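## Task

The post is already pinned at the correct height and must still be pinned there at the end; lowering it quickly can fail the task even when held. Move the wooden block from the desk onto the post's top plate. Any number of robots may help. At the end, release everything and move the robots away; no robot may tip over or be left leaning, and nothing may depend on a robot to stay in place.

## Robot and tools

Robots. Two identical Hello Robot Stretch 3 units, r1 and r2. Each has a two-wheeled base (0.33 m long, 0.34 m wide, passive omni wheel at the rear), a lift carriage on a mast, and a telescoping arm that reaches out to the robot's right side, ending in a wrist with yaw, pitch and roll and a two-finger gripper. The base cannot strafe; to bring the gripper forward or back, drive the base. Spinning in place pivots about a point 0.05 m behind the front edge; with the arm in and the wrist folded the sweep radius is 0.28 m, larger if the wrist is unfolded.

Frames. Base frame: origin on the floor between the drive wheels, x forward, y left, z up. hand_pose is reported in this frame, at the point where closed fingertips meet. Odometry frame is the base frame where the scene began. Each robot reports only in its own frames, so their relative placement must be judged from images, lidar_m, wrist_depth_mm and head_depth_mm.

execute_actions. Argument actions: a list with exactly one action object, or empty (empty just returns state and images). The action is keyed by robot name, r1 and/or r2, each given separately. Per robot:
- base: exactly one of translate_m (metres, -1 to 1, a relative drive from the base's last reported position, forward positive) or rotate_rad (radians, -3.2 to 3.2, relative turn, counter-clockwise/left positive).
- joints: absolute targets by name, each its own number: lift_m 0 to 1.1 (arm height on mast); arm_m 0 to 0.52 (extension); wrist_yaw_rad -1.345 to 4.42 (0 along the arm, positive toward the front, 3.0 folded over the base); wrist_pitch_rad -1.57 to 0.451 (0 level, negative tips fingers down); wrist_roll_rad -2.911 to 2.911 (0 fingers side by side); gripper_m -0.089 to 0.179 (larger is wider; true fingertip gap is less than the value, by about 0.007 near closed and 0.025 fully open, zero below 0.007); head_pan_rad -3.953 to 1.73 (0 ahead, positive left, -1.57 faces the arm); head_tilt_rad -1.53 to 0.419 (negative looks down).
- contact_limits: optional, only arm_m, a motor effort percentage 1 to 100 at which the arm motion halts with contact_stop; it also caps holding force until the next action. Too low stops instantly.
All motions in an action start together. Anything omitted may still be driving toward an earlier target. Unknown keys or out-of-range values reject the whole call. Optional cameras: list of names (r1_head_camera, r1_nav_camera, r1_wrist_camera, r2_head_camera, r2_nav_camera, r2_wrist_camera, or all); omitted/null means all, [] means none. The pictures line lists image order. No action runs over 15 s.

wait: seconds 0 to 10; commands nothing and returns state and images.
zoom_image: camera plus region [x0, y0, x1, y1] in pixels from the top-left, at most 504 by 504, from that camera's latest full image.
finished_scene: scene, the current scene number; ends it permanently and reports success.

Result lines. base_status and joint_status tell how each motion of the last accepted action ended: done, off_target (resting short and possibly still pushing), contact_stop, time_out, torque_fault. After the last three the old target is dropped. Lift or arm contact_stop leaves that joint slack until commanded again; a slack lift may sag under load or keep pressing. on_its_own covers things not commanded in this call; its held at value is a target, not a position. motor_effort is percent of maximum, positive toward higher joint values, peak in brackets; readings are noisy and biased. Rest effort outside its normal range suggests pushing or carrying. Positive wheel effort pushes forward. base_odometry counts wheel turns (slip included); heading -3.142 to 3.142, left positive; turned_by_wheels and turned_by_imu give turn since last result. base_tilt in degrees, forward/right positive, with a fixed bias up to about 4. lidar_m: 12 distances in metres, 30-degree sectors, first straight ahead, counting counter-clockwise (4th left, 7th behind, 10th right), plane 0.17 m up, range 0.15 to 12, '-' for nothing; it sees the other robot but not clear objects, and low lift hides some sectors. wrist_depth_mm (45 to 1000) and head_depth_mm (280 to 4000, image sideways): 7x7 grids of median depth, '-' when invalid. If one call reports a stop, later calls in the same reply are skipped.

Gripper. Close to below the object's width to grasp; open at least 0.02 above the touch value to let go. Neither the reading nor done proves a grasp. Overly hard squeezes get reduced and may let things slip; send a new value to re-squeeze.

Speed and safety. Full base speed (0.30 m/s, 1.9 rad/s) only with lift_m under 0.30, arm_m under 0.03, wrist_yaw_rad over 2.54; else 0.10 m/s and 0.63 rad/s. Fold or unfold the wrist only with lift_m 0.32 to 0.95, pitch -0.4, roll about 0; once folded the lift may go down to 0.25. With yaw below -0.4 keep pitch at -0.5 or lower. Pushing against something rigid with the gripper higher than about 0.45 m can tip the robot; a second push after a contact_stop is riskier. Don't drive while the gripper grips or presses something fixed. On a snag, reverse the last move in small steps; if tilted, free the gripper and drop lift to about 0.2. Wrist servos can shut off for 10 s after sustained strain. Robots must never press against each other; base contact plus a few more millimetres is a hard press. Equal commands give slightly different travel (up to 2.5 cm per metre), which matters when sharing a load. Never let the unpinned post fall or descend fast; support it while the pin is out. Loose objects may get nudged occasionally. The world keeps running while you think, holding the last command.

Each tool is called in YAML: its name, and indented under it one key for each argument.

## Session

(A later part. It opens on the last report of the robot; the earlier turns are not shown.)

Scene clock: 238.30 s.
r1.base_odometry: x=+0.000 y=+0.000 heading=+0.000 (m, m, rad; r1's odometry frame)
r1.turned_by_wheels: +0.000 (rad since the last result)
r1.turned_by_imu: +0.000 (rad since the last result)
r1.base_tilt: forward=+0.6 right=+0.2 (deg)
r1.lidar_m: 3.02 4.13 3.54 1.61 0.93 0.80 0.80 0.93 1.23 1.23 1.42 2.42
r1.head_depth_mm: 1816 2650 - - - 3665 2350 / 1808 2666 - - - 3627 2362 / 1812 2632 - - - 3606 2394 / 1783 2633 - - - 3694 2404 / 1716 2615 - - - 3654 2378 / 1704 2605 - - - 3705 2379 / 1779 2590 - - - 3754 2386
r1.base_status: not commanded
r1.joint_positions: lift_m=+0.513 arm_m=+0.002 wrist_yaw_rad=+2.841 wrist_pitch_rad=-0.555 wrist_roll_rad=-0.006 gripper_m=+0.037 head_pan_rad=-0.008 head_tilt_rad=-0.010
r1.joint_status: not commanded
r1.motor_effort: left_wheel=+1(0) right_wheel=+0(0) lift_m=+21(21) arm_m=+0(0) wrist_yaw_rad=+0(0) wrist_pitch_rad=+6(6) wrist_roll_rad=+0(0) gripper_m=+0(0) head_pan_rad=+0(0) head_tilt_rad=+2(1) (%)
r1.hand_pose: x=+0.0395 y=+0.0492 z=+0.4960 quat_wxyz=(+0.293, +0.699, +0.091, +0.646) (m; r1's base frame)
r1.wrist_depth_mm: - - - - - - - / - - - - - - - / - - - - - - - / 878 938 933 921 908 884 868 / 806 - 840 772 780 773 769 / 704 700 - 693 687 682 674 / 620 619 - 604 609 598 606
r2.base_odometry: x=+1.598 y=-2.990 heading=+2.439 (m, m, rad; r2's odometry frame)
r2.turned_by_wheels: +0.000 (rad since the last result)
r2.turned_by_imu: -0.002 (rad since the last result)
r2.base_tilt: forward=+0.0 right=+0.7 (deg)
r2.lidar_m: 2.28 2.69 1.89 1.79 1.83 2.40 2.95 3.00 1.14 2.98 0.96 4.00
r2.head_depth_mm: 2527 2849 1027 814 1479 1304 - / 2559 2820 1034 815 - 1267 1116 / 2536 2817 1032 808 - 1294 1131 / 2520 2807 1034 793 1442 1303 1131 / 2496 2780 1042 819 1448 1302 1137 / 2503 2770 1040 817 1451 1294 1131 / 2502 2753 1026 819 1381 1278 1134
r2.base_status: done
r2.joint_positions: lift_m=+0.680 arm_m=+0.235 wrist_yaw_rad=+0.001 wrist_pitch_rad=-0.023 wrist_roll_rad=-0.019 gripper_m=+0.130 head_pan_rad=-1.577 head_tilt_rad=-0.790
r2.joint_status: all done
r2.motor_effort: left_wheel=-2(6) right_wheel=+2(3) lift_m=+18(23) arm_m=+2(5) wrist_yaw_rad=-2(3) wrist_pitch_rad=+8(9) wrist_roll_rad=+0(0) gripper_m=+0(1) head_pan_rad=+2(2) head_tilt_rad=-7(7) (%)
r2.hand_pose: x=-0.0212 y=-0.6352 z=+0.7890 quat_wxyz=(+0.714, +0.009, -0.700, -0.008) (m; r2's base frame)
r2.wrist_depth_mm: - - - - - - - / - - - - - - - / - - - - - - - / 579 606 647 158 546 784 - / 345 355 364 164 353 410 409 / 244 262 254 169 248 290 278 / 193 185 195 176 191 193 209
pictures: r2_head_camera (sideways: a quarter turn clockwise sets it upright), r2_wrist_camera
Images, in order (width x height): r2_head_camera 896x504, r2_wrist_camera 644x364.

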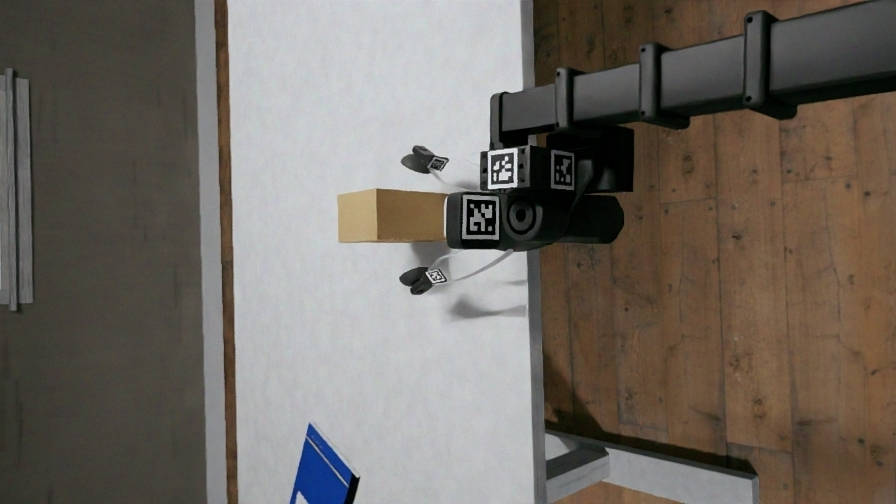

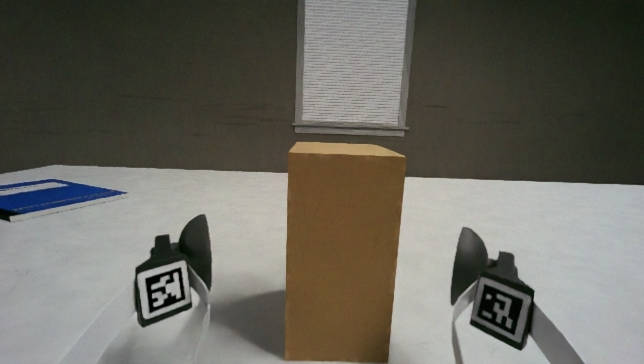

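execute_actions:
  actions:
    - {"r2": {"joints": {"arm_m": 0.25}}}
  cameras: []

execute_actions:
  actions:
    - {"r2": {"joints": {"gripper_m": 0.01}}}
  cameras: ["r2_wrist_camera"]

execute_actions:
  actions:
    - {"r2": {"base": {"translate_m": 1.0}, "joints": {"lift_m": 0.97, "arm_m": 0.05, "head_pan_rad": -0.6, "head_tilt_rad": -0.35}}}
  cameras: ["r2_head_camera", "r2_wrist_camera"]

Scene clock: 264.87 s.
r1.base_odometry: x=+0.000 y=+0.000 heading=+0.000 (m, m, rad; r1's odometry frame)
r1.turned_by_wheels: +0.000 (rad since the last result)
r1.turned_by_imu: +0.000 (rad since the last result)
r1.base_tilt: forward=+0.6 right=+0.2 (deg)
r1.lidar_m: 3.01 4.12 3.54 1.61 0.93 0.80 0.80 0.93 1.23 1.23 1.42 2.43
r1.head_depth_mm: 1805 2643 - - - 3589 2359 / 1810 2625 - - - 3614 2370 / 1810 2654 - - - 3643 2353 / 1810 2621 - - - 3634 2383 / 1721 2597 - - - 3635 2392 / 1718 2599 - - - 3720 2398 / 1790 2578 - - - 3678 2418
r1.base_status: not commanded
r1.joint_positions: lift_m=+0.513 arm_m=+0.002 wrist_yaw_rad=+2.841 wrist_pitch_rad=-0.555 wrist_roll_rad=-0.006 gripper_m=+0.037 head_pan_rad=-0.008 head_tilt_rad=-0.010
r1.joint_status: not commanded
r1.motor_effort: left_wheel=+0(0) right_wheel=+0(1) lift_m=+21(21) arm_m=+0(0) wrist_yaw_rad=+1(0) wrist_pitch_rad=+6(6) wrist_roll_rad=+0(0) gripper_m=+0(1) head_pan_rad=+1(0) head_tilt_rad=+1(0) (%)
r1.hand_pose: x=+0.0395 y=+0.0492 z=+0.4960 quat_wxyz=(+0.293, +0.699, +0.091, +0.646) (m; r1's base frame)
r1.wrist_depth_mm: - - - - - - - / - - - - - - - / - - - - - - - / 895 960 939 907 926 888 876 / 796 - 821 780 796 749 753 / 708 693 - 676 670 677 666 / 610 619 - 600 603 594 592
r2.base_odometry: x=+1.598 y=-2.990 heading=+2.439 (m, m, rad; r2's odometry frame)
r2.turned_by_wheels: +0.000 (rad since the last result)
r2.turned_by_imu: -0.001 (rad since the last result)
r2.base_tilt: forward=+0.0 right=+0.7 (deg)
r2.lidar_m: 2.28 2.69 1.88 1.79 1.83 2.41 2.94 3.02 1.14 2.98 0.96 4.00
r2.head_depth_mm: 2550 2843 1029 815 1477 1319 - / 2538 2845 1029 839 - 1280 1131 / 2525 2814 1034 800 - 1292 1131 / 2528 2799 1036 789 1443 1298 1130 / 2514 2781 1034 816 1457 1295 1129 / 2495 2775 1038 818 1454 1305 1133 / 2497 2746 1025 820 1382 1275 1131
r2.base_status: not commanded
r2.joint_positions: lift_m=+0.680 arm_m=+0.250 wrist_yaw_rad=+0.001 wrist_pitch_rad=-0.023 wrist_roll_rad=-0.019 gripper_m=+0.130 head_pan_rad=-1.577 head_tilt_rad=-0.790
r2.joint_status: all done
r2.motor_effort: left_wheel=-2(2) right_wheel=+2(1) lift_m=+18(17) arm_m=+2(7) wrist_yaw_rad=-1(1) wrist_pitch_rad=+8(9) wrist_roll_rad=+0(0) gripper_m=+0(0) head_pan_rad=+2(2) head_tilt_rad=-6(6) (%)
r2.hand_pose: x=-0.0212 y=-0.6502 z=+0.7890 quat_wxyz=(+0.714, +0.009, -0.700, -0.008) (m; r2's base frame)
r2.wrist_depth_mm: - - - - - - - / - - - - - - - / - - - - - - - / 591 607 646 143 544 769 - / 343 355 366 148 331 412 413 / 243 262 252 153 235 290 279 / 193 184 193 158 191 193 208
pictures: none
No camera images: the call's "cameras" was empty. Leave "cameras" out to get every camera's image.

Scene clock: 266.57 s.
r1.base_odometry: x=+0.000 y=+0.000 heading=+0.000 (m, m, rad; r1's odometry frame)
r1.turned_by_wheels: +0.000 (rad since the last result)
r1.turned_by_imu: +0.000 (rad since the last result)
r1.base_tilt: forward=+0.5 right=+0.3 (deg)
r1.lidar_m: 3.01 4.10 3.54 1.61 0.93 0.80 0.80 0.92 1.23 1.23 1.42 2.42
r1.head_depth_mm: 1818 2643 - - - 3616 2366 / 1810 2636 - - - 3609 2349 / 1804 2653 - - - 3673 2395 / 1819 2626 - - - 3703 2379 / 1721 2615 - - - 3666 2388 / 1711 2615 - - - 3685 2395 / 1787 2597 - - - 3730 2376
r1.base_status: not commanded
r1.joint_positions: lift_m=+0.513 arm_m=+0.002 wrist_yaw_rad=+2.841 wrist_pitch_rad=-0.555 wrist_roll_rad=-0.006 gripper_m=+0.037 head_pan_rad=-0.008 head_tilt_rad=-0.010
r1.joint_status: not commanded
r1.motor_effort: left_wheel=+0(1) right_wheel=+0(0) lift_m=+21(21) arm_m=+0(0) wrist_yaw_rad=+1(0) wrist_pitch_rad=+5(6) wrist_roll_rad=+0(0) gripper_m=+0(0) head_pan_rad=+1(0) head_tilt_rad=+1(1) (%)
r1.hand_pose: x=+0.0395 y=+0.0492 z=+0.4960 quat_wxyz=(+0.293, +0.699, +0.091, +0.646) (m; r1's base frame)
r1.wrist_depth_mm: - - - - - - - / - - - - - - - / - - - - - - - / 902 966 920 913 906 890 864 / 811 - 821 790 803 756 777 / 696 697 - 688 673 672 662 / 631 617 - 612 606 601 593
r2.base_odometry: x=+1.598 y=-2.990 heading=+2.439 (m, m, rad; r2's odometry frame)
r2.turned_by_wheels: +0.000 (rad since the last result)
r2.turned_by_imu: +0.000 (rad since the last result)
r2.base_tilt: forward=+0.1 right=+0.8 (deg)
r2.lidar_m: 2.29 2.69 1.89 1.79 1.83 2.41 2.95 3.01 1.13 2.98 0.96 3.99
r2.head_depth_mm: 2536 2845 1029 812 1480 1318 - / 2547 2824 1034 838 - 1279 1126 / 2528 2816 1035 816 - 1298 1125 / 2522 2797 1035 792 1446 1299 1130 / 2508 2809 1039 817 1456 1306 1133 / 2506 2760 1035 815 1457 1297 1124 / 2501 2775 1026 819 1373 1273 1133
r2.base_status: not commanded
r2.joint_positions: lift_m=+0.680 arm_m=+0.250 wrist_yaw_rad=-0.001 wrist_pitch_rad=-0.023 wrist_roll_rad=-0.019 gripper_m=+0.011 head_pan_rad=-1.577 head_tilt_rad=-0.790
r2.joint_status: all done
r2.motor_effort: left_wheel=-2(2) right_wheel=+2(2) lift_m=+18(18) arm_m=+2(2) wrist_yaw_rad=+0(1) wrist_pitch_rad=+8(9) wrist_roll_rad=+0(0) gripper_m=-23(99) head_pan_rad=+2(2) head_tilt_rad=-6(6) (%)
r2.hand_pose: x=-0.0216 y=-0.6503 z=+0.7890 quat_wxyz=(+0.714, +0.008, -0.700, -0.009) (m; r2's base frame)
r2.wrist_depth_mm: - - - - - - - / - - - - - - - / - - - - - - - / 581 609 647 143 621 764 - / 346 352 391 148 371 398 414 / 245 248 - 153 152 272 276 / 189 191 193 159 191 205 209
pictures: r2_wrist_camera
Images, in order (width x height): r2_wrist_camera 644x364.

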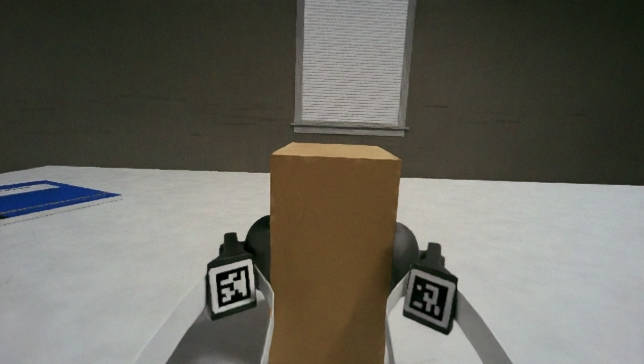

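Scene clock: 277.63 s.
r1.base_odometry: x=+0.000 y=+0.000 heading=+0.000 (m, m, rad; r1's odometry frame)
r1.turned_by_wheels: +0.000 (rad since the last result)
r1.turned_by_imu: -0.001 (rad since the last result)
r1.base_tilt: forward=+0.7 right=+0.3 (deg)
r1.lidar_m: 3.03 4.11 3.56 1.61 0.93 0.80 0.80 0.92 1.23 1.22 1.42 2.42
r1.head_depth_mm: 1811 2647 - - - 3595 2356 / 1813 2641 - - - 3569 2346 / 1806 2623 - - - 3587 2358 / 1793 2623 - - - 3644 2381 / 1717 2619 - - - 3728 2377 / 1720 2604 - - - 3694 2391 / 1781 2603 - - - 3673 2420
r1.base_status: not commanded
r1.joint_positions: lift_m=+0.513 arm_m=+0.002 wrist_yaw_rad=+2.841 wrist_pitch_rad=-0.555 wrist_roll_rad=-0.006 gripper_m=+0.037 head_pan_rad=-0.008 head_tilt_rad=-0.010
r1.joint_status: not commanded
r1.motor_effort: left_wheel=+0(1) right_wheel=+0(0) lift_m=+21(21) arm_m=+0(0) wrist_yaw_rad=+0(0) wrist_pitch_rad=+6(6) wrist_roll_rad=+0(0) gripper_m=+0(0) head_pan_rad=+0(0) head_tilt_rad=+1(1) (%)
r1.hand_pose: x=+0.0395 y=+0.0492 z=+0.4960 quat_wxyz=(+0.293, +0.699, +0.091, +0.646) (m; r1's base frame)
r1.wrist_depth_mm: - - - - - - - / - - - - - - - / - - - - - - - / 875 936 930 906 913 898 904 / 817 - 817 789 799 769 781 / 720 690 - 674 673 686 651 / 615 608 - 602 603 596 595
r2.base_odometry: x=+0.835 y=-2.344 heading=+2.439 (m, m, rad; r2's odometry frame)
r2.turned_by_wheels: +0.000 (rad since the last result)
r2.turned_by_imu: -0.002 (rad since the last result)
r2.base_tilt: forward=+0.0 right=+0.8 (deg)
r2.lidar_m: 4.01 2.74 1.94 1.84 1.89 2.48 3.94 1.93 0.95 2.92 2.99 1.31
r2.head_depth_mm: 2965 3037 3202 3288 2514 1834 1448 / 3268 3400 3555 3640 2510 1851 1446 / 3578 3814 - - 2503 1827 1444 / - - - - 2484 1836 1444 / - - - - 2489 1835 1442 / - - - 3355 2362 1760 1450 / - - - - 2467 1823 1444
r2.base_status: done
r2.joint_positions: lift_m=+0.970 arm_m=+0.050 wrist_yaw_rad=+0.000 wrist_pitch_rad=-0.051 wrist_roll_rad=-0.019 gripper_m=+0.014 head_pan_rad=-0.607 head_tilt_rad=-0.359
r2.joint_status: all done
r2.motor_effort: left_wheel=-2(3) right_wheel=+2(5) lift_m=+28(30) arm_m=-3(2) wrist_yaw_rad=+0(0) wrist_pitch_rad=+18(19) wrist_roll_rad=+0(0) gripper_m=-22(23) head_pan_rad=+2(29) head_tilt_rad=+5(36) (%)
r2.hand_pose: x=-0.0216 y=-0.4500 z=+1.0713 quat_wxyz=(+0.714, +0.018, -0.700, -0.018) (m; r2's base frame)
r2.wrist_depth_mm: - - - - - - - / - - - - - - - / - - - - - - - / - - - 145 - - - / - - - 148 - - - / - - - 152 152 791 797 / - - - 157 - 638 609
pictures: r2_head_camera (sideways: a quarter turn clockwise sets it upright), r2_wrist_camera
Images, in order (width x height): r2_head_camera 896x504, r2_wrist_camera 644x364.

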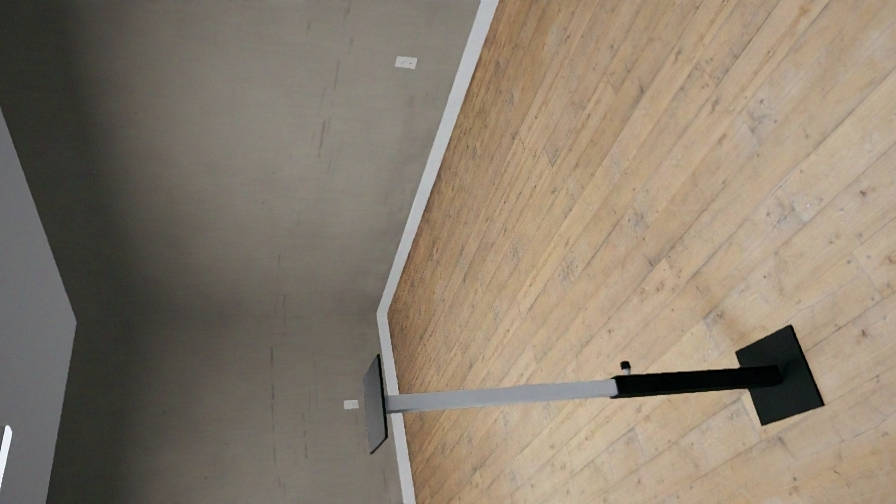

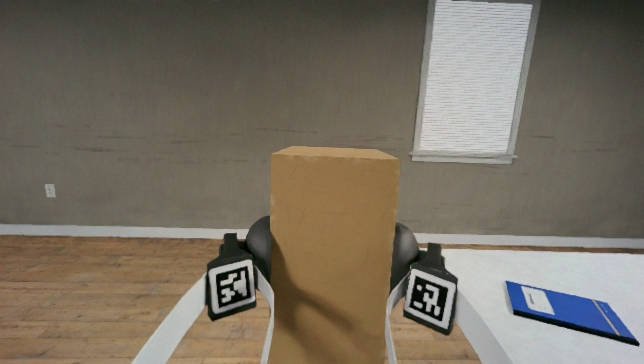

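execute_actions:
  actions:
    - {"r2": {"base": {"translate_m": 1.0}, "joints": {"lift_m": 1.09, "head_pan_rad": -1.2, "head_tilt_rad": -0.45}}}
  cameras: ["r2_head_camera", "r2_wrist_camera", "r2_nav_camera"]

Scene clock: 314.53 s.
r1.base_odometry: x=+0.000 y=+0.000 heading=+0.000 (m, m, rad; r1's odometry frame)
r1.turned_by_wheels: +0.000 (rad since the last result)
r1.turned_by_imu: -0.001 (rad since the last result)
r1.base_tilt: forward=+0.7 right=+0.3 (deg)
r1.lidar_m: 3.03 4.11 3.53 1.61 0.93 0.80 0.80 0.93 1.23 1.23 1.42 2.42
r1.head_depth_mm: 1811 2662 - - - 3529 2347 / 1810 2667 - - - 3618 2358 / 1796 2645 - - - 3128 2365 / 1806 2622 - - - 3652 2377 / 1707 2619 - - - 3663 2400 / 1706 2605 - - - 3701 2379 / 1785 2572 - - - 3679 2388
r1.base_status: not commanded
r1.joint_positions: lift_m=+0.513 arm_m=+0.002 wrist_yaw_rad=+2.841 wrist_pitch_rad=-0.555 wrist_roll_rad=-0.006 gripper_m=+0.037 head_pan_rad=-0.008 head_tilt_rad=-0.010
r1.joint_status: not commanded
r1.motor_effort: left_wheel=+0(1) right_wheel=+0(0) lift_m=+21(21) arm_m=+0(0) wrist_yaw_rad=+1(0) wrist_pitch_rad=+6(6) wrist_roll_rad=+0(0) gripper_m=-1(0) head_pan_rad=+0(0) head_tilt_rad=+0(2) (%)
r1.hand_pose: x=+0.0395 y=+0.0492 z=+0.4960 quat_wxyz=(+0.293, +0.699, +0.091, +0.646) (m; r1's base frame)
r1.wrist_depth_mm: - - - - - - - / - - - - - - - / - - - - - - - / 885 945 923 907 896 884 895 / 811 - 810 786 775 778 741 / 699 708 - 693 684 657 655 / 614 615 - 610 616 593 581
r2.base_odometry: x=+0.072 y=-1.698 heading=+2.439 (m, m, rad; r2's odometry frame)
r2.turned_by_wheels: +0.000 (rad since the last result)
r2.turned_by_imu: -0.003 (rad since the last result)
r2.base_tilt: forward=+0.0 right=+0.7 (deg)
r2.lidar_m: 3.15 2.85 1.98 1.90 1.94 2.56 4.93 1.69 3.01 2.86 0.51 3.83
r2.head_depth_mm: 2300 2456 2630 2827 2179 1664 1347 / 2380 2537 2727 2874 2170 1668 1356 / 2427 2612 2825 2977 2181 1662 1342 / 2506 2707 2900 3073 2014 1662 1349 / 2612 2801 3071 3156 559 644 1253 / 2732 2966 3159 3148 2019 1672 1348 / 2851 3031 3309 3194 2171 1657 1351
r2.base_status: done
r2.joint_positions: lift_m=+1.090 arm_m=+0.050 wrist_yaw_rad=+0.000 wrist_pitch_rad=-0.052 wrist_roll_rad=-0.019 gripper_m=+0.014 head_pan_rad=-1.193 head_tilt_rad=-0.444
r2.joint_status: all done
r2.motor_effort: left_wheel=-2(4) right_wheel=+2(4) lift_m=+28(30) arm_m=-2(2) wrist_yaw_rad=+0(0) wrist_pitch_rad=+19(18) wrist_roll_rad=+0(0) gripper_m=-21(22) head_pan_rad=-3(26) head_tilt_rad=-4(15) (%)
r2.hand_pose: x=-0.0216 y=-0.4500 z=+1.1911 quat_wxyz=(+0.714, +0.019, -0.700, -0.019) (m; r2's base frame)
r2.wrist_depth_mm: - - - - - - - / - - - - - - - / - - - - - - - / - - - 145 - - - / - - - 148 - - - / - - - 153 152 - - / - - - 157 - - -
pictures: r2_head_camera (sideways: a quarter turn clockwise sets it upright), r2_nav_camera (sideways: a quarter turn counterclockwise sets it upright), r2_wrist_camera
Images, in order (width x height): r2_head_camera 896x504, r2_nav_camera 672x504, r2_wrist_camera 644x364.

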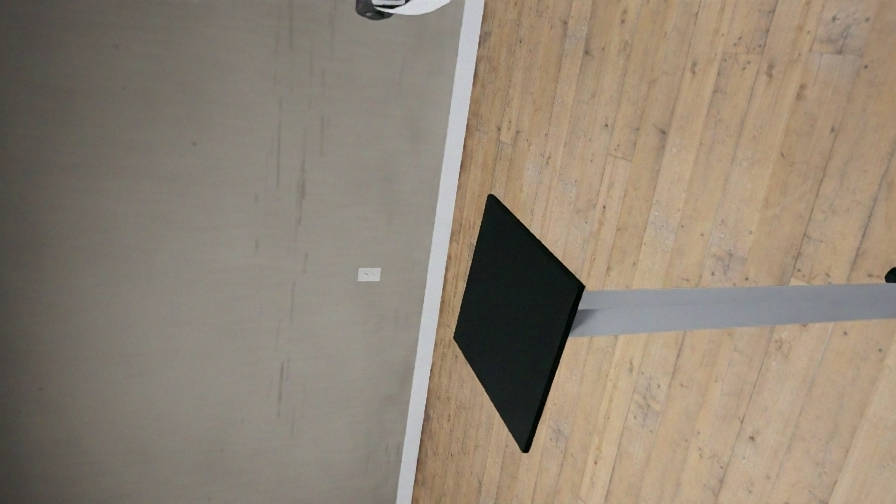

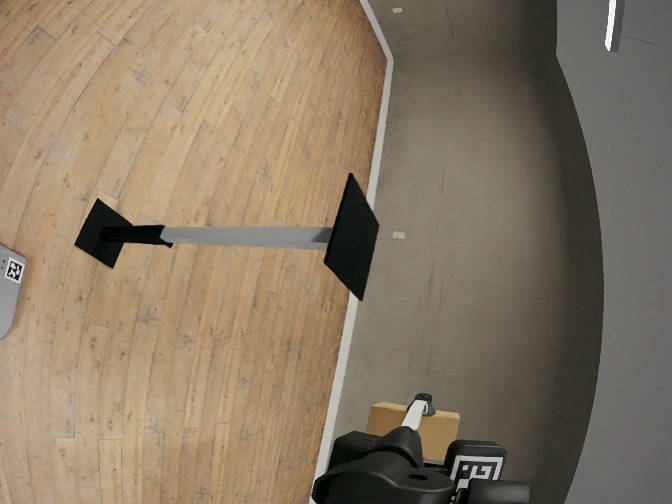

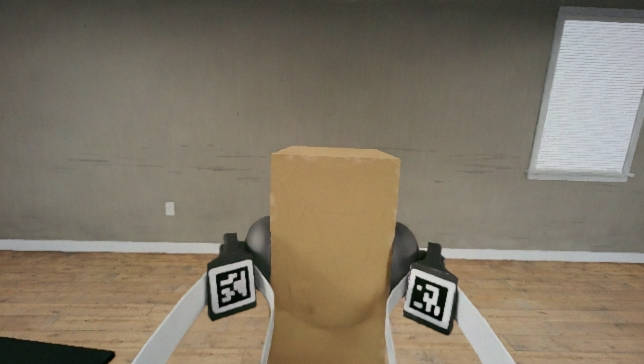

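execute_actions:
  actions:
    - {"r2": {"base": {"translate_m": 0.27}, "joints": {"arm_m": 0.065, "head_pan_rad": -1.57, "head_tilt_rad": -0.5}}}
  cameras: ["r2_head_camera", "r2_wrist_camera", "r2_nav_camera", "r1_head_camera"]

Scene clock: 327.83 s.
r1.base_odometry: x=+0.000 y=+0.000 heading=+0.000 (m, m, rad; r1's odometry frame)
r1.turned_by_wheels: +0.000 (rad since the last result)
r1.turned_by_imu: +0.000 (rad since the last result)
r1.base_tilt: forward=+0.6 right=+0.2 (deg)
r1.lidar_m: 2.81 4.12 3.56 1.61 0.93 0.80 0.80 0.93 1.23 1.23 1.42 2.42
r1.head_depth_mm: 1809 2624 - - - 3624 2345 / 1822 2646 - - - 3610 2356 / 1800 2642 - - - 3313 2370 / 1796 2627 - - - 3667 2373 / 1718 2616 - - - 3690 2390 / 1711 2608 - - - 3728 2413 / 1780 2588 - - - 3667 2376
r1.base_status: not commanded
r1.joint_positions: lift_m=+0.513 arm_m=+0.002 wrist_yaw_rad=+2.841 wrist_pitch_rad=-0.555 wrist_roll_rad=-0.006 gripper_m=+0.037 head_pan_rad=-0.008 head_tilt_rad=-0.010
r1.joint_status: not commanded
r1.motor_effort: left_wheel=+1(0) right_wheel=+0(0) lift_m=+21(21) arm_m=+0(0) wrist_yaw_rad=+1(0) wrist_pitch_rad=+6(5) wrist_roll_rad=+0(0) gripper_m=+0(0) head_pan_rad=+0(0) head_tilt_rad=+1(1) (%)
r1.hand_pose: x=+0.0395 y=+0.0492 z=+0.4960 quat_wxyz=(+0.293, +0.699, +0.091, +0.646) (m; r1's base frame)
r1.wrist_depth_mm: - - - - - - - / - - - - - - - / - - - - - - - / 898 934 926 923 926 881 878 / 799 - 814 783 798 782 758 / 697 696 - 674 677 668 678 / 635 622 - 619 613 587 596
r2.base_odometry: x=-0.134 y=-1.523 heading=+2.439 (m, m, rad; r2's odometry frame)
r2.turned_by_wheels: +0.000 (rad since the last result)
r2.turned_by_imu: -0.002 (rad since the last result)
r2.base_tilt: forward=+0.0 right=+0.7 (deg)
r2.lidar_m: 3.56 2.80 2.00 1.89 1.96 2.58 5.18 1.93 3.02 0.45 2.92 3.75
r2.head_depth_mm: - - - - 1967 1593 1311 / 2378 - - - 1887 1588 1308 / 2355 - - - - 1540 1304 / 2366 2522 2721 1724 516 1490 1237 / 2368 2556 2781 2841 1887 1591 1299 / 2360 2538 2747 2835 2047 1589 1300 / 2352 2538 2742 2819 2037 1589 1298
r2.base_status: done
r2.joint_positions: lift_m=+1.090 arm_m=+0.065 wrist_yaw_rad=+0.000 wrist_pitch_rad=-0.052 wrist_roll_rad=-0.019 gripper_m=+0.014 head_pan_rad=-1.563 head_tilt_rad=-0.494
r2.joint_status: all done
r2.motor_effort: left_wheel=-3(3) right_wheel=+2(6) lift_m=+28(28) arm_m=+2(6) wrist_yaw_rad=+0(0) wrist_pitch_rad=+18(18) wrist_roll_rad=+0(0) gripper_m=-22(22) head_pan_rad=-3(20) head_tilt_rad=-5(13) (%)
r2.hand_pose: x=-0.0216 y=-0.4643 z=+1.1911 quat_wxyz=(+0.714, +0.019, -0.700, -0.019) (m; r2's base frame)
r2.wrist_depth_mm: - - - - - - - / - - - - - - - / - - - - - - - / - - - 144 - - - / - - - 148 - - - / - - - 152 152 - - / - - - 157 - - -
pictures: r1_head_camera (sideways: a quarter turn clockwise sets it upright), r2_head_camera (sideways: a quarter turn clockwise sets it upright), r2_nav_camera (sideways: a quarter turn counterclockwise sets it upright), r2_wrist_camera
Images, in order (width x height): r1_head_camera 896x504, r2_head_camera 896x504, r2_nav_camera 672x504, r2_wrist_camera 644x364.

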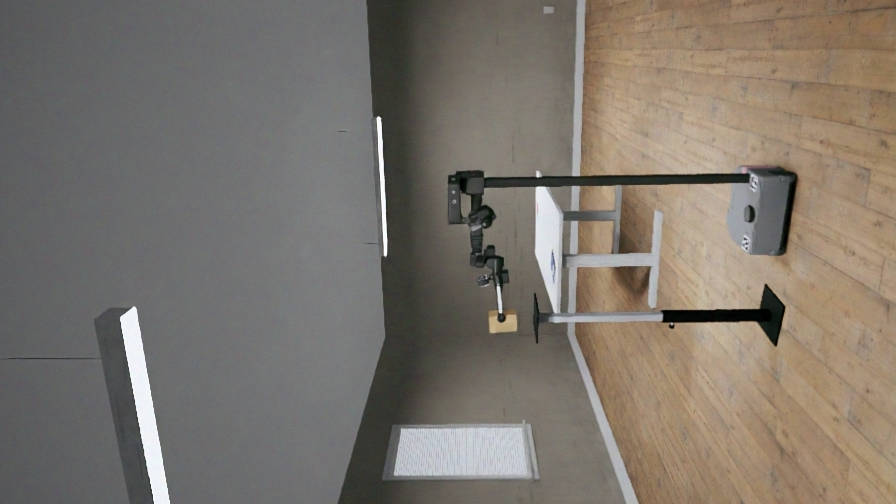

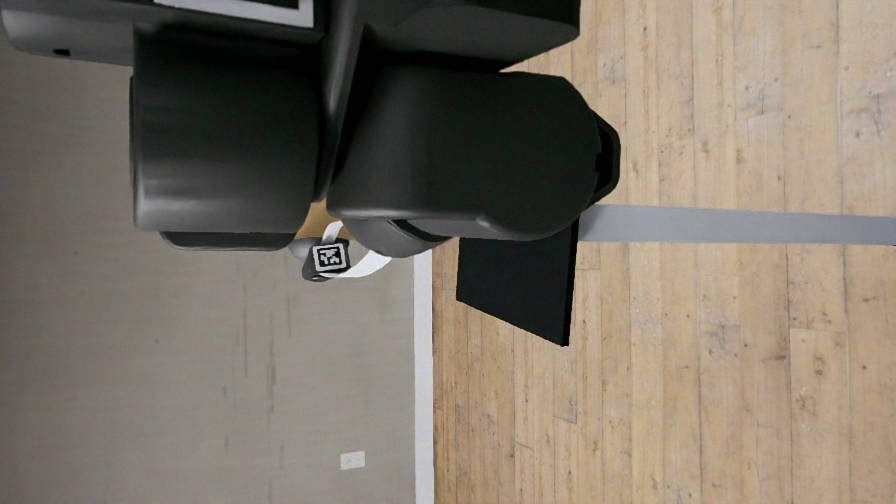

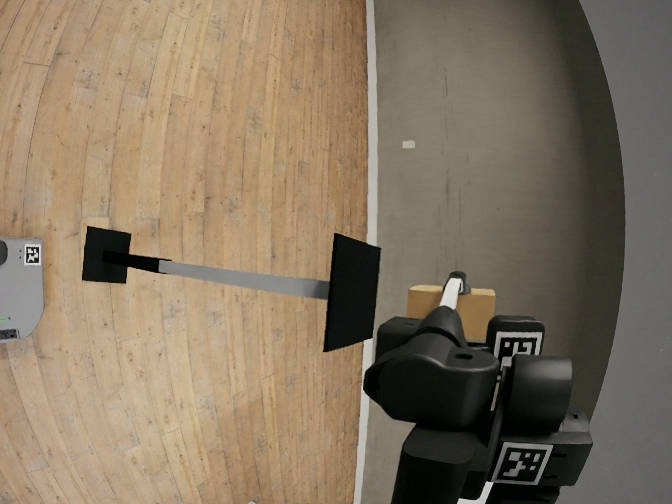

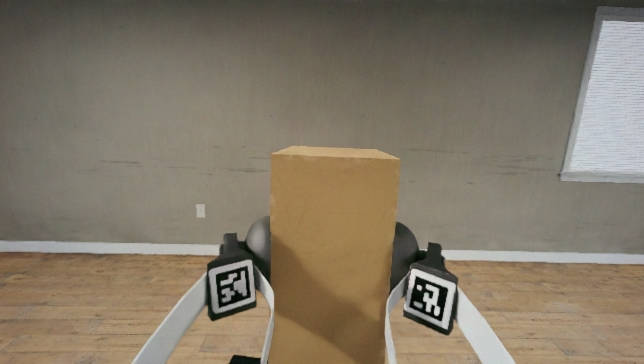

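Let me zoom on r1's view to gauge the gap.

zoom_image:
  camera: "r1_head_camera"
  region: [440, 240, 600, 380]

Region (440, 240, 600, 380) of r1_head_camera's 896x504 image, scaled by 3.150, with more detail than that image has; it fills the top 441 rows of this view, and the rest is white.

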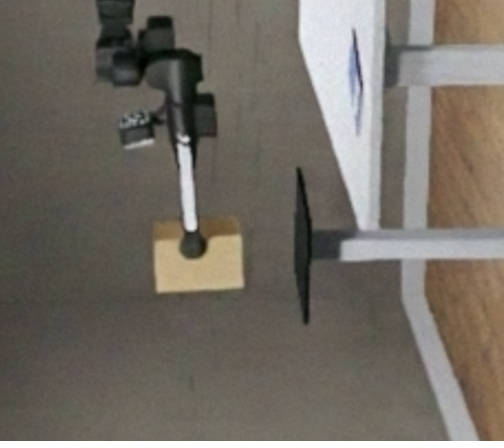

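execute_actions:
  actions:
    - {"r2": {"base": {"translate_m": 0.012}, "joints": {"arm_m": 0.053, "lift_m": 1.03}}}
  cameras: ["r2_wrist_camera", "r1_head_camera"]

zoom_image:
  camera: "r1_head_camera"
  region: [460, 260, 580, 370]

Scene clock: 353.47 s.
r1.base_odometry: x=+0.000 y=+0.000 heading=+0.000 (m, m, rad; r1's odometry frame)
r1.turned_by_wheels: +0.000 (rad since the last result)
r1.turned_by_imu: +0.000 (rad since the last result)
r1.base_tilt: forward=+0.6 right=+0.3 (deg)
r1.lidar_m: 2.80 4.10 3.55 1.61 0.93 0.80 0.80 0.93 1.23 1.22 1.42 2.42
r1.head_depth_mm: 1818 2673 - - - 3648 2351 / 1801 2655 - - - 3573 2356 / 1800 2612 - - - 3374 2371 / 1805 2639 - - - 3663 2384 / 1713 2652 - - - 3603 2381 / 1703 2580 - - - 3700 2381 / 1784 2590 - - - 3676 2403
r1.base_status: not commanded
r1.joint_positions: lift_m=+0.513 arm_m=+0.002 wrist_yaw_rad=+2.841 wrist_pitch_rad=-0.555 wrist_roll_rad=-0.006 gripper_m=+0.037 head_pan_rad=-0.008 head_tilt_rad=-0.010
r1.joint_status: not commanded
r1.motor_effort: left_wheel=+0(0) right_wheel=-1(0) lift_m=+21(21) arm_m=+0(0) wrist_yaw_rad=+1(0) wrist_pitch_rad=+6(6) wrist_roll_rad=+0(0) gripper_m=+0(1) head_pan_rad=+0(0) head_tilt_rad=+1(0) (%)
r1.hand_pose: x=+0.0395 y=+0.0492 z=+0.4960 quat_wxyz=(+0.293, +0.699, +0.091, +0.646) (m; r1's base frame)
r1.wrist_depth_mm: - - - - - - - / - - - - - - - / - - - - - - - / 894 940 962 911 943 897 901 / 823 - 833 789 791 769 747 / 715 681 - 682 676 691 662 / 611 621 - 593 602 586 601
r2.base_odometry: x=-0.143 y=-1.516 heading=+2.439 (m, m, rad; r2's odometry frame)
r2.turned_by_wheels: +0.000 (rad since the last result)
r2.turned_by_imu: -0.002 (rad since the last result)
r2.base_tilt: forward=+0.0 right=+0.8 (deg)
r2.lidar_m: 3.54 2.80 2.00 1.89 1.96 2.58 5.21 1.94 3.00 0.45 2.92 3.74
r2.head_depth_mm: 2363 2577 2706 - - - 1268 / 2375 2572 2761 - - - 1295 / 2369 2565 2733 - - - 1247 / 2356 2567 2753 553 1864 1584 1273 / 2350 2556 2767 2843 1963 1587 1304 / 2387 2551 2791 2849 2027 1584 1303 / 2338 2519 2770 2855 2026 1583 1305
r2.base_status: done
r2.joint_positions: lift_m=+1.030 arm_m=+0.053 wrist_yaw_rad=+0.000 wrist_pitch_rad=-0.052 wrist_roll_rad=-0.019 gripper_m=+0.017 head_pan_rad=-1.563 head_tilt_rad=-0.494
r2.joint_status: all done
r2.on_its_own: gripper_m is held at +0.016, not at your +0.010, by its stall guard, which is not easing now
r2.motor_effort: left_wheel=-3(5) right_wheel=+1(5) lift_m=+19(25) arm_m=-2(3) wrist_yaw_rad=+0(0) wrist_pitch_rad=+18(19) wrist_roll_rad=+0(0) gripper_m=-20(20) head_pan_rad=-3(3) head_tilt_rad=-4(4) (%)
r2.hand_pose: x=-0.0215 y=-0.4530 z=+1.1315 quat_wxyz=(+0.714, +0.019, -0.700, -0.019) (m; r2's base frame)
r2.wrist_depth_mm: - - - - - - - / - - - - - - - / - - - - - - - / - - - 145 - - - / - - - 149 - - - / - - - 153 152 - - / - - 241 158 235 - -
pictures: r1_head_camera (sideways: a quarter turn clockwise sets it upright), r2_wrist_camera
Images, in order (width x height): r1_head_camera 896x504, r2_wrist_camera 644x364.

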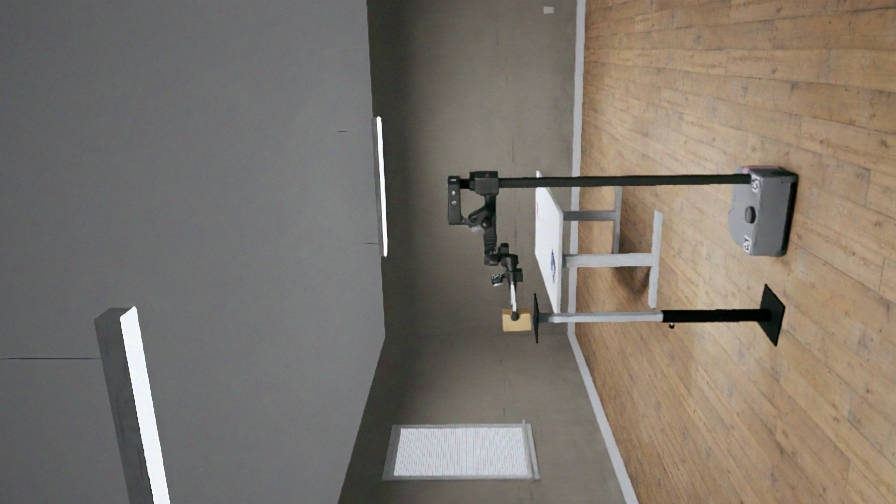

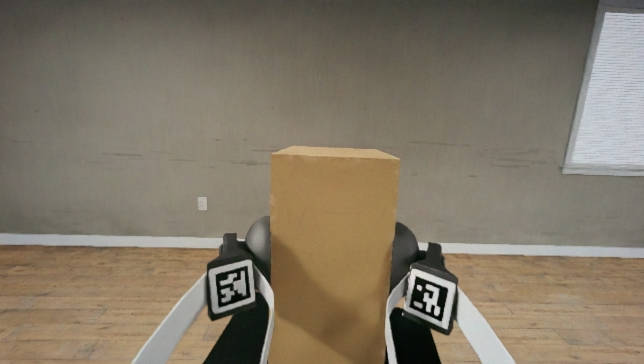

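Region (460, 260, 580, 370) of r1_head_camera's 896x504 image, scaled by 4.200, with more detail than that image has; it fills the top 462 rows of this view, and the rest is white.

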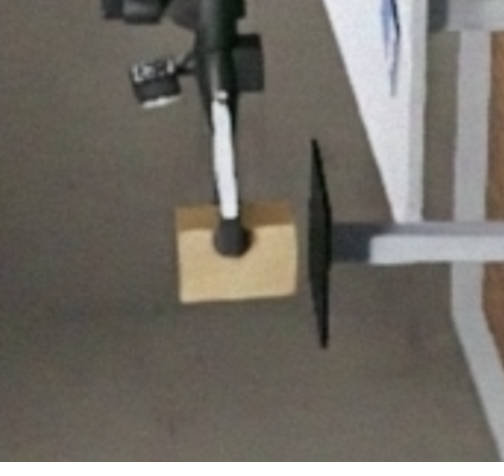

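execute_actions:
  actions:
    - {"r2": {"joints": {"lift_m": 1.006}}}
  cameras: ["r2_wrist_camera"]

Scene clock: 364.53 s.
r1.base_odometry: x=+0.000 y=+0.000 heading=+0.000 (m, m, rad; r1's odometry frame)
r1.turned_by_wheels: +0.000 (rad since the last result)
r1.turned_by_imu: +0.000 (rad since the last result)
r1.base_tilt: forward=+0.6 right=+0.2 (deg)
r1.lidar_m: 2.80 4.13 3.54 1.61 0.93 0.80 0.80 0.92 1.23 1.23 1.42 2.42
r1.head_depth_mm: 1808 2660 - - - 3632 2318 / 1816 2620 - - - 3666 2368 / 1792 2635 - - - 3370 2372 / 1792 2614 - - - 3688 2386 / 1720 2613 - - - 3655 2412 / 1719 2597 - - - 3648 2372 / 1767 2588 - - - 3728 2405
r1.base_status: not commanded
r1.joint_positions: lift_m=+0.513 arm_m=+0.002 wrist_yaw_rad=+2.841 wrist_pitch_rad=-0.555 wrist_roll_rad=-0.006 gripper_m=+0.037 head_pan_rad=-0.008 head_tilt_rad=-0.010
r1.joint_status: not commanded
r1.motor_effort: left_wheel=+1(1) right_wheel=+0(0) lift_m=+21(21) arm_m=+0(0) wrist_yaw_rad=+1(1) wrist_pitch_rad=+6(6) wrist_roll_rad=+0(0) gripper_m=+0(0) head_pan_rad=+0(0) head_tilt_rad=+2(1) (%)
r1.hand_pose: x=+0.0395 y=+0.0492 z=+0.4960 quat_wxyz=(+0.293, +0.699, +0.091, +0.646) (m; r1's base frame)
r1.wrist_depth_mm: - - - - - - - / - - - - - - - / - - - - - - - / 903 950 964 895 903 899 874 / 814 - 824 787 795 775 764 / 714 689 - 694 673 681 656 / 629 633 - 609 603 591 596
r2.base_odometry: x=-0.143 y=-1.516 heading=+2.439 (m, m, rad; r2's odometry frame)
r2.turned_by_wheels: +0.000 (rad since the last result)
r2.turned_by_imu: -0.001 (rad since the last result)
r2.base_tilt: forward=+0.0 right=+0.8 (deg)
r2.lidar_m: 3.54 2.80 1.99 1.89 1.96 2.58 5.19 1.93 3.01 0.45 2.93 3.75
r2.head_depth_mm: 2384 2602 2786 - - - - / 2396 2578 2805 - - - 1266 / 2397 2543 2719 - - - 1220 / 2351 2552 2766 2884 1824 1589 1273 / 2355 2550 2795 2836 1969 1589 1301 / 2365 2546 2772 2831 2034 1584 1303 / 2344 2547 2782 2833 2050 1581 1304
r2.base_status: not commanded
r2.joint_positions: lift_m=+1.006 arm_m=+0.053 wrist_yaw_rad=+0.000 wrist_pitch_rad=-0.049 wrist_roll_rad=-0.019 gripper_m=+0.017 head_pan_rad=-1.563 head_tilt_rad=-0.494
r2.joint_status: all done
r2.on_its_own: gripper_m is held at +0.016, not at your +0.010, by its stall guard, which is not easing now
r2.motor_effort: left_wheel=-2(3) right_wheel=+2(2) lift_m=+19(19) arm_m=-3(3) wrist_yaw_rad=-1(0) wrist_pitch_rad=+18(19) wrist_roll_rad=+0(0) gripper_m=-20(21) head_pan_rad=-3(2) head_tilt_rad=-4(4) (%)
r2.hand_pose: x=-0.0215 y=-0.4531 z=+1.1083 quat_wxyz=(+0.714, +0.018, -0.700, -0.017) (m; r2's base frame)
r2.wrist_depth_mm: - - - - - - - / - - - - - - - / - - - - - - - / - - - 144 - - - / - - - 148 - - - / - - - 154 152 - - / - - 198 158 196 - -
pictures: r2_wrist_camera
Images, in order (width x height): r2_wrist_camera 644x364.

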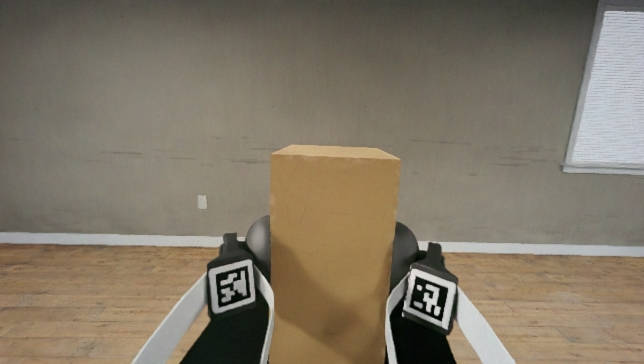

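execute_actions:
  actions:
    - {"r2": {"joints": {"lift_m": 1.0}}}
  cameras: []

execute_actions:
  actions:
    - {"r2": {"joints": {"gripper_m": 0.11}}}
  cameras: ["r2_wrist_camera"]

execute_actions:
  actions:
    - {"r2": {"joints": {"arm_m": 0.0, "lift_m": 1.1}}}
  cameras: ["r2_wrist_camera", "r1_head_camera"]

Scene clock: 382.37 s.
r1.base_odometry: x=+0.000 y=+0.000 heading=+0.000 (m, m, rad; r1's odometry frame)
r1.turned_by_wheels: +0.000 (rad since the last result)
r1.turned_by_imu: +0.000 (rad since the last result)
r1.base_tilt: forward=+0.6 right=+0.3 (deg)
r1.lidar_m: 2.79 4.10 3.54 1.61 0.93 0.80 0.80 0.93 1.23 1.23 1.42 2.42
r1.head_depth_mm: 1801 2648 - - - 3627 2377 / 1815 2632 - - - 3635 2372 / 1801 2620 - - - 3350 2363 / 1804 2625 - - - 3635 2393 / 1724 2635 - - - 3674 2377 / 1710 2579 - - - 3704 2393 / 1781 2576 - - - 3704 2387
r1.base_status: not commanded
r1.joint_positions: lift_m=+0.513 arm_m=+0.002 wrist_yaw_rad=+2.841 wrist_pitch_rad=-0.555 wrist_roll_rad=-0.006 gripper_m=+0.037 head_pan_rad=-0.008 head_tilt_rad=-0.010
r1.joint_status: not commanded
r1.motor_effort: left_wheel=+0(0) right_wheel=+0(0) lift_m=+21(21) arm_m=+0(0) wrist_yaw_rad=+0(1) wrist_pitch_rad=+6(6) wrist_roll_rad=+0(0) gripper_m=+0(0) head_pan_rad=+0(0) head_tilt_rad=+1(1) (%)
r1.hand_pose: x=+0.0395 y=+0.0492 z=+0.4960 quat_wxyz=(+0.293, +0.699, +0.091, +0.646) (m; r1's base frame)
r1.wrist_depth_mm: - - - - - - - / - - - - - - - / - - - - - - - / 898 969 953 938 930 900 888 / 787 - 812 787 797 782 757 / 695 713 - 687 691 668 644 / 626 606 - 615 599 603 601
r2.base_odometry: x=-0.143 y=-1.516 heading=+2.439 (m, m, rad; r2's odometry frame)
r2.turned_by_wheels: +0.000 (rad since the last result)
r2.turned_by_imu: -0.001 (rad since the last result)
r2.base_tilt: forward=+0.1 right=+0.7 (deg)
r2.lidar_m: 3.54 2.80 1.99 1.89 1.96 2.58 5.21 1.93 3.01 0.45 2.91 3.74
r2.head_depth_mm: 2376 2596 2780 - - - - / 2377 2562 2787 2941 - - 1239 / 2359 2561 2743 - - - 1211 / 2367 2581 2748 2827 1812 1579 1270 / 2347 2557 2764 2837 1962 1588 1303 / 2373 2545 2752 2838 2036 1590 1302 / 2337 2530 2745 2858 2026 1583 1307
r2.base_status: not commanded
r2.joint_positions: lift_m=+1.000 arm_m=+0.053 wrist_yaw_rad=+0.000 wrist_pitch_rad=-0.036 wrist_roll_rad=-0.019 gripper_m=+0.017 head_pan_rad=-1.563 head_tilt_rad=-0.494
r2.joint_status: all done
r2.on_its_own: gripper_m is held at +0.016, not at your +0.010, by its stall guard, which is not easing now
r2.motor_effort: left_wheel=-3(2) right_wheel=+2(2) lift_m=+18(17) arm_m=-4(3) wrist_yaw_rad=+0(1) wrist_pitch_rad=+12(17) wrist_roll_rad=+0(0) gripper_m=-20(20) head_pan_rad=-3(2) head_tilt_rad=-5(5) (%)
r2.hand_pose: x=-0.0215 y=-0.4535 z=+1.1057 quat_wxyz=(+0.714, +0.013, -0.700, -0.013) (m; r2's base frame)
r2.wrist_depth_mm: - - - - - - - / - - - - - - - / - - - - - - - / - - - 144 - - - / - - - 148 - - - / - - - 153 152 - - / - - 194 158 193 - -
pictures: none
No camera images: the call's "cameras" was empty. Leave "cameras" out to get every camera's image.

Scene clock: 383.80 s.
r1.base_odometry: x=+0.000 y=+0.000 heading=+0.000 (m, m, rad; r1's odometry frame)
r1.turned_by_wheels: +0.000 (rad since the last result)
r1.turned_by_imu: +0.000 (rad since the last result)
r1.base_tilt: forward=+0.7 right=+0.2 (deg)
r1.lidar_m: 2.79 4.09 3.53 1.61 0.93 0.80 0.80 0.93 1.23 1.22 1.42 2.43
r1.head_depth_mm: 1811 2632 - - - 3639 2345 / 1815 2626 - - - 3614 2361 / 1800 2614 - - - 3431 2365 / 1797 2629 - - - 3666 2390 / 1724 2606 - - - 3651 2380 / 1719 2573 - - - 3683 2382 / 1786 2601 - - - 3653 2410
r1.base_status: not commanded
r1.joint_positions: lift_m=+0.513 arm_m=+0.002 wrist_yaw_rad=+2.841 wrist_pitch_rad=-0.555 wrist_roll_rad=-0.006 gripper_m=+0.037 head_pan_rad=-0.008 head_tilt_rad=-0.010
r1.joint_status: not commanded
r1.motor_effort: left_wheel=+0(1) right_wheel=+0(0) lift_m=+21(21) arm_m=+0(0) wrist_yaw_rad=+1(1) wrist_pitch_rad=+6(6) wrist_roll_rad=+0(0) gripper_m=+0(0) head_pan_rad=+1(0) head_tilt_rad=+1(1) (%)
r1.hand_pose: x=+0.0395 y=+0.0492 z=+0.4960 quat_wxyz=(+0.293, +0.699, +0.091, +0.646) (m; r1's base frame)
r1.wrist_depth_mm: - - - - - - - / - - - - - - - / - - - - - - - / 891 944 952 906 918 875 889 / 821 - 822 814 817 752 768 / 714 702 - 683 675 668 664 / 621 625 - 614 601 608 586
r2.base_odometry: x=-0.143 y=-1.516 heading=+2.439 (m, m, rad; r2's odometry frame)
r2.turned_by_wheels: +0.000 (rad since the last result)
r2.turned_by_imu: +0.000 (rad since the last result)
r2.base_tilt: forward=+0.0 right=+0.8 (deg)
r2.lidar_m: 3.53 2.80 2.00 1.89 1.96 2.57 5.20 1.94 3.02 0.45 2.92 3.70
r2.head_depth_mm: 2394 2577 2780 - - - - / 2388 2574 2784 - - - 1232 / 2340 2556 2723 - - - 1210 / 2367 2563 2739 554 1823 1586 1268 / 2339 2580 2764 2837 1952 1590 1310 / 2360 2543 2787 2837 2044 1597 1301 / 2344 2543 2777 2836 2041 1594 1304
r2.base_status: not commanded
r2.joint_positions: lift_m=+1.000 arm_m=+0.053 wrist_yaw_rad=+0.000 wrist_pitch_rad=-0.024 wrist_roll_rad=-0.019 gripper_m=+0.110 head_pan_rad=-1.563 head_tilt_rad=-0.494
r2.joint_status: all done
r2.motor_effort: left_wheel=-3(3) right_wheel=+2(2) lift_m=+19(18) arm_m=-3(3) wrist_yaw_rad=-1(0) wrist_pitch_rad=+8(13) wrist_roll_rad=+0(0) gripper_m=+0(86) head_pan_rad=-3(3) head_tilt_rad=-5(5) (%)
r2.hand_pose: x=-0.0215 y=-0.4539 z=+1.1086 quat_wxyz=(+0.714, +0.009, -0.700, -0.009) (m; r2's base frame)
r2.wrist_depth_mm: - - - - - - - / - - - - - - - / - - - - - - - / - - - 145 - - - / - - - 150 - - - / - - 260 155 241 - - / - - 198 160 206 - -
pictures: r2_wrist_camera
Images, in order (width x height): r2_wrist_camera 644x364.

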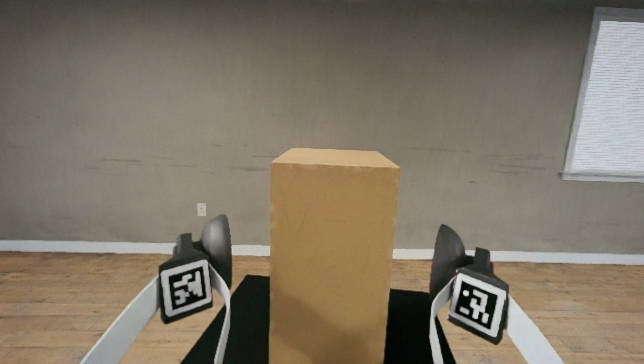

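Scene clock: 385.53 s.
r1.base_odometry: x=+0.000 y=+0.000 heading=+0.000 (m, m, rad; r1's odometry frame)
r1.turned_by_wheels: +0.000 (rad since the last result)
r1.turned_by_imu: +0.000 (rad since the last result)
r1.base_tilt: forward=+0.7 right=+0.2 (deg)
r1.lidar_m: 2.80 4.11 3.53 1.61 0.93 0.80 0.80 0.93 1.23 1.23 1.42 2.43
r1.head_depth_mm: 1815 2646 - - - 3607 2336 / 1792 2658 - - - 3645 2328 / 1811 2610 - - - 3407 2379 / 1804 2610 - - - 3655 2374 / 1724 2618 - - - 3695 2379 / 1714 2576 - - - 3678 2390 / 1784 2582 - - - 3724 2373
r1.base_status: not commanded
r1.joint_positions: lift_m=+0.513 arm_m=+0.002 wrist_yaw_rad=+2.841 wrist_pitch_rad=-0.555 wrist_roll_rad=-0.006 gripper_m=+0.037 head_pan_rad=-0.008 head_tilt_rad=-0.010
r1.joint_status: not commanded
r1.motor_effort: left_wheel=+1(0) right_wheel=+1(0) lift_m=+21(21) arm_m=+0(0) wrist_yaw_rad=+0(0) wrist_pitch_rad=+6(5) wrist_roll_rad=+0(0) gripper_m=+0(0) head_pan_rad=+0(0) head_tilt_rad=+1(0) (%)
r1.hand_pose: x=+0.0395 y=+0.0492 z=+0.4960 quat_wxyz=(+0.293, +0.699, +0.091, +0.646) (m; r1's base frame)
r1.wrist_depth_mm: - - - - - - - / - - - - - - - / - - - - - - - / 912 - 911 915 925 909 871 / 820 - 789 788 798 761 773 / 712 685 - 674 677 691 674 / 629 616 - 604 592 607 591
r2.base_odometry: x=-0.143 y=-1.516 heading=+2.439 (m, m, rad; r2's odometry frame)
r2.turned_by_wheels: +0.000 (rad since the last result)
r2.turned_by_imu: +0.000 (rad since the last result)
r2.base_tilt: forward=+0.1 right=+0.8 (deg)
r2.lidar_m: 3.53 2.79 2.00 1.89 1.96 2.58 5.21 1.94 3.01 0.45 2.91 3.75
r2.head_depth_mm: 2347 - - - - - 1303 / 2318 - - - - - 1275 / 2328 - - - - - 1256 / 2369 2556 2779 554 1817 1561 1273 / 2360 2534 2727 2844 1964 1589 1303 / 2355 2578 2757 2829 2047 1591 1305 / 2355 2552 2758 2867 2030 1587 1298
r2.base_status: not commanded
r2.joint_positions: lift_m=+1.097 arm_m=+0.003 wrist_yaw_rad=+0.000 wrist_pitch_rad=-0.023 wrist_roll_rad=-0.019 gripper_m=+0.110 head_pan_rad=-1.563 head_tilt_rad=-0.494
r2.joint_status: all done
joint sent to its limit — the command would take r2.lift_m past its upper limit and r2.arm_m past its lower limit, so those joints were sent only as far as their limits.
r2.motor_effort: left_wheel=-2(2) right_wheel=+2(2) lift_m=+26(28) arm_m=-2(4) wrist_yaw_rad=+0(1) wrist_pitch_rad=+9(9) wrist_roll_rad=+0(0) gripper_m=+0(1) head_pan_rad=-3(3) head_tilt_rad=-4(5) (%)
r2.hand_pose: x=-0.0215 y=-0.4039 z=+1.2059 quat_wxyz=(+0.714, +0.008, -0.700, -0.008) (m; r2's base frame)
r2.wrist_depth_mm: - - - - - - - / - - - - - - - / - - - - - - - / - - - - - - - / - - - - - - - / - - - 225 - - - / - - - 216 - - -
pictures: r1_head_camera (sideways: a quarter turn clockwise sets it upright), r2_wrist_camera
Images, in order (width x height): r1_head_camera 896x504, r2_wrist_camera 644x364.

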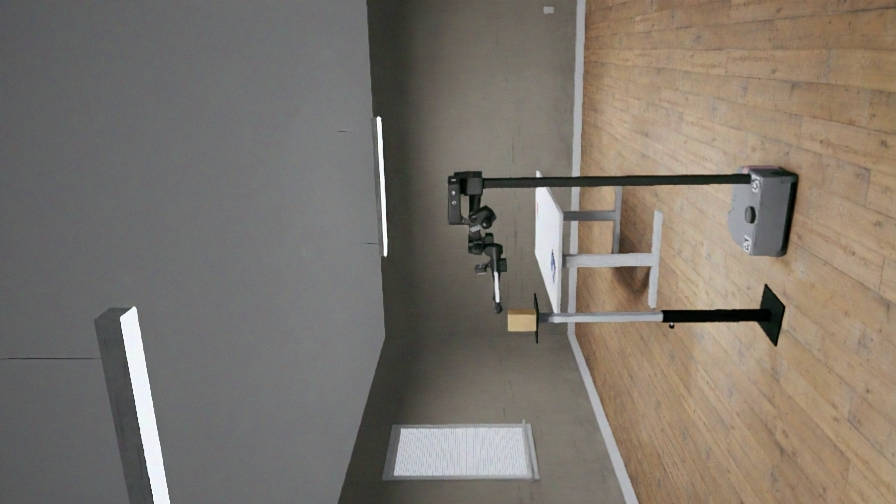

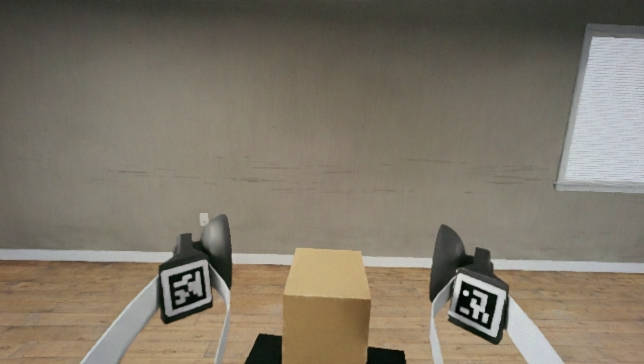

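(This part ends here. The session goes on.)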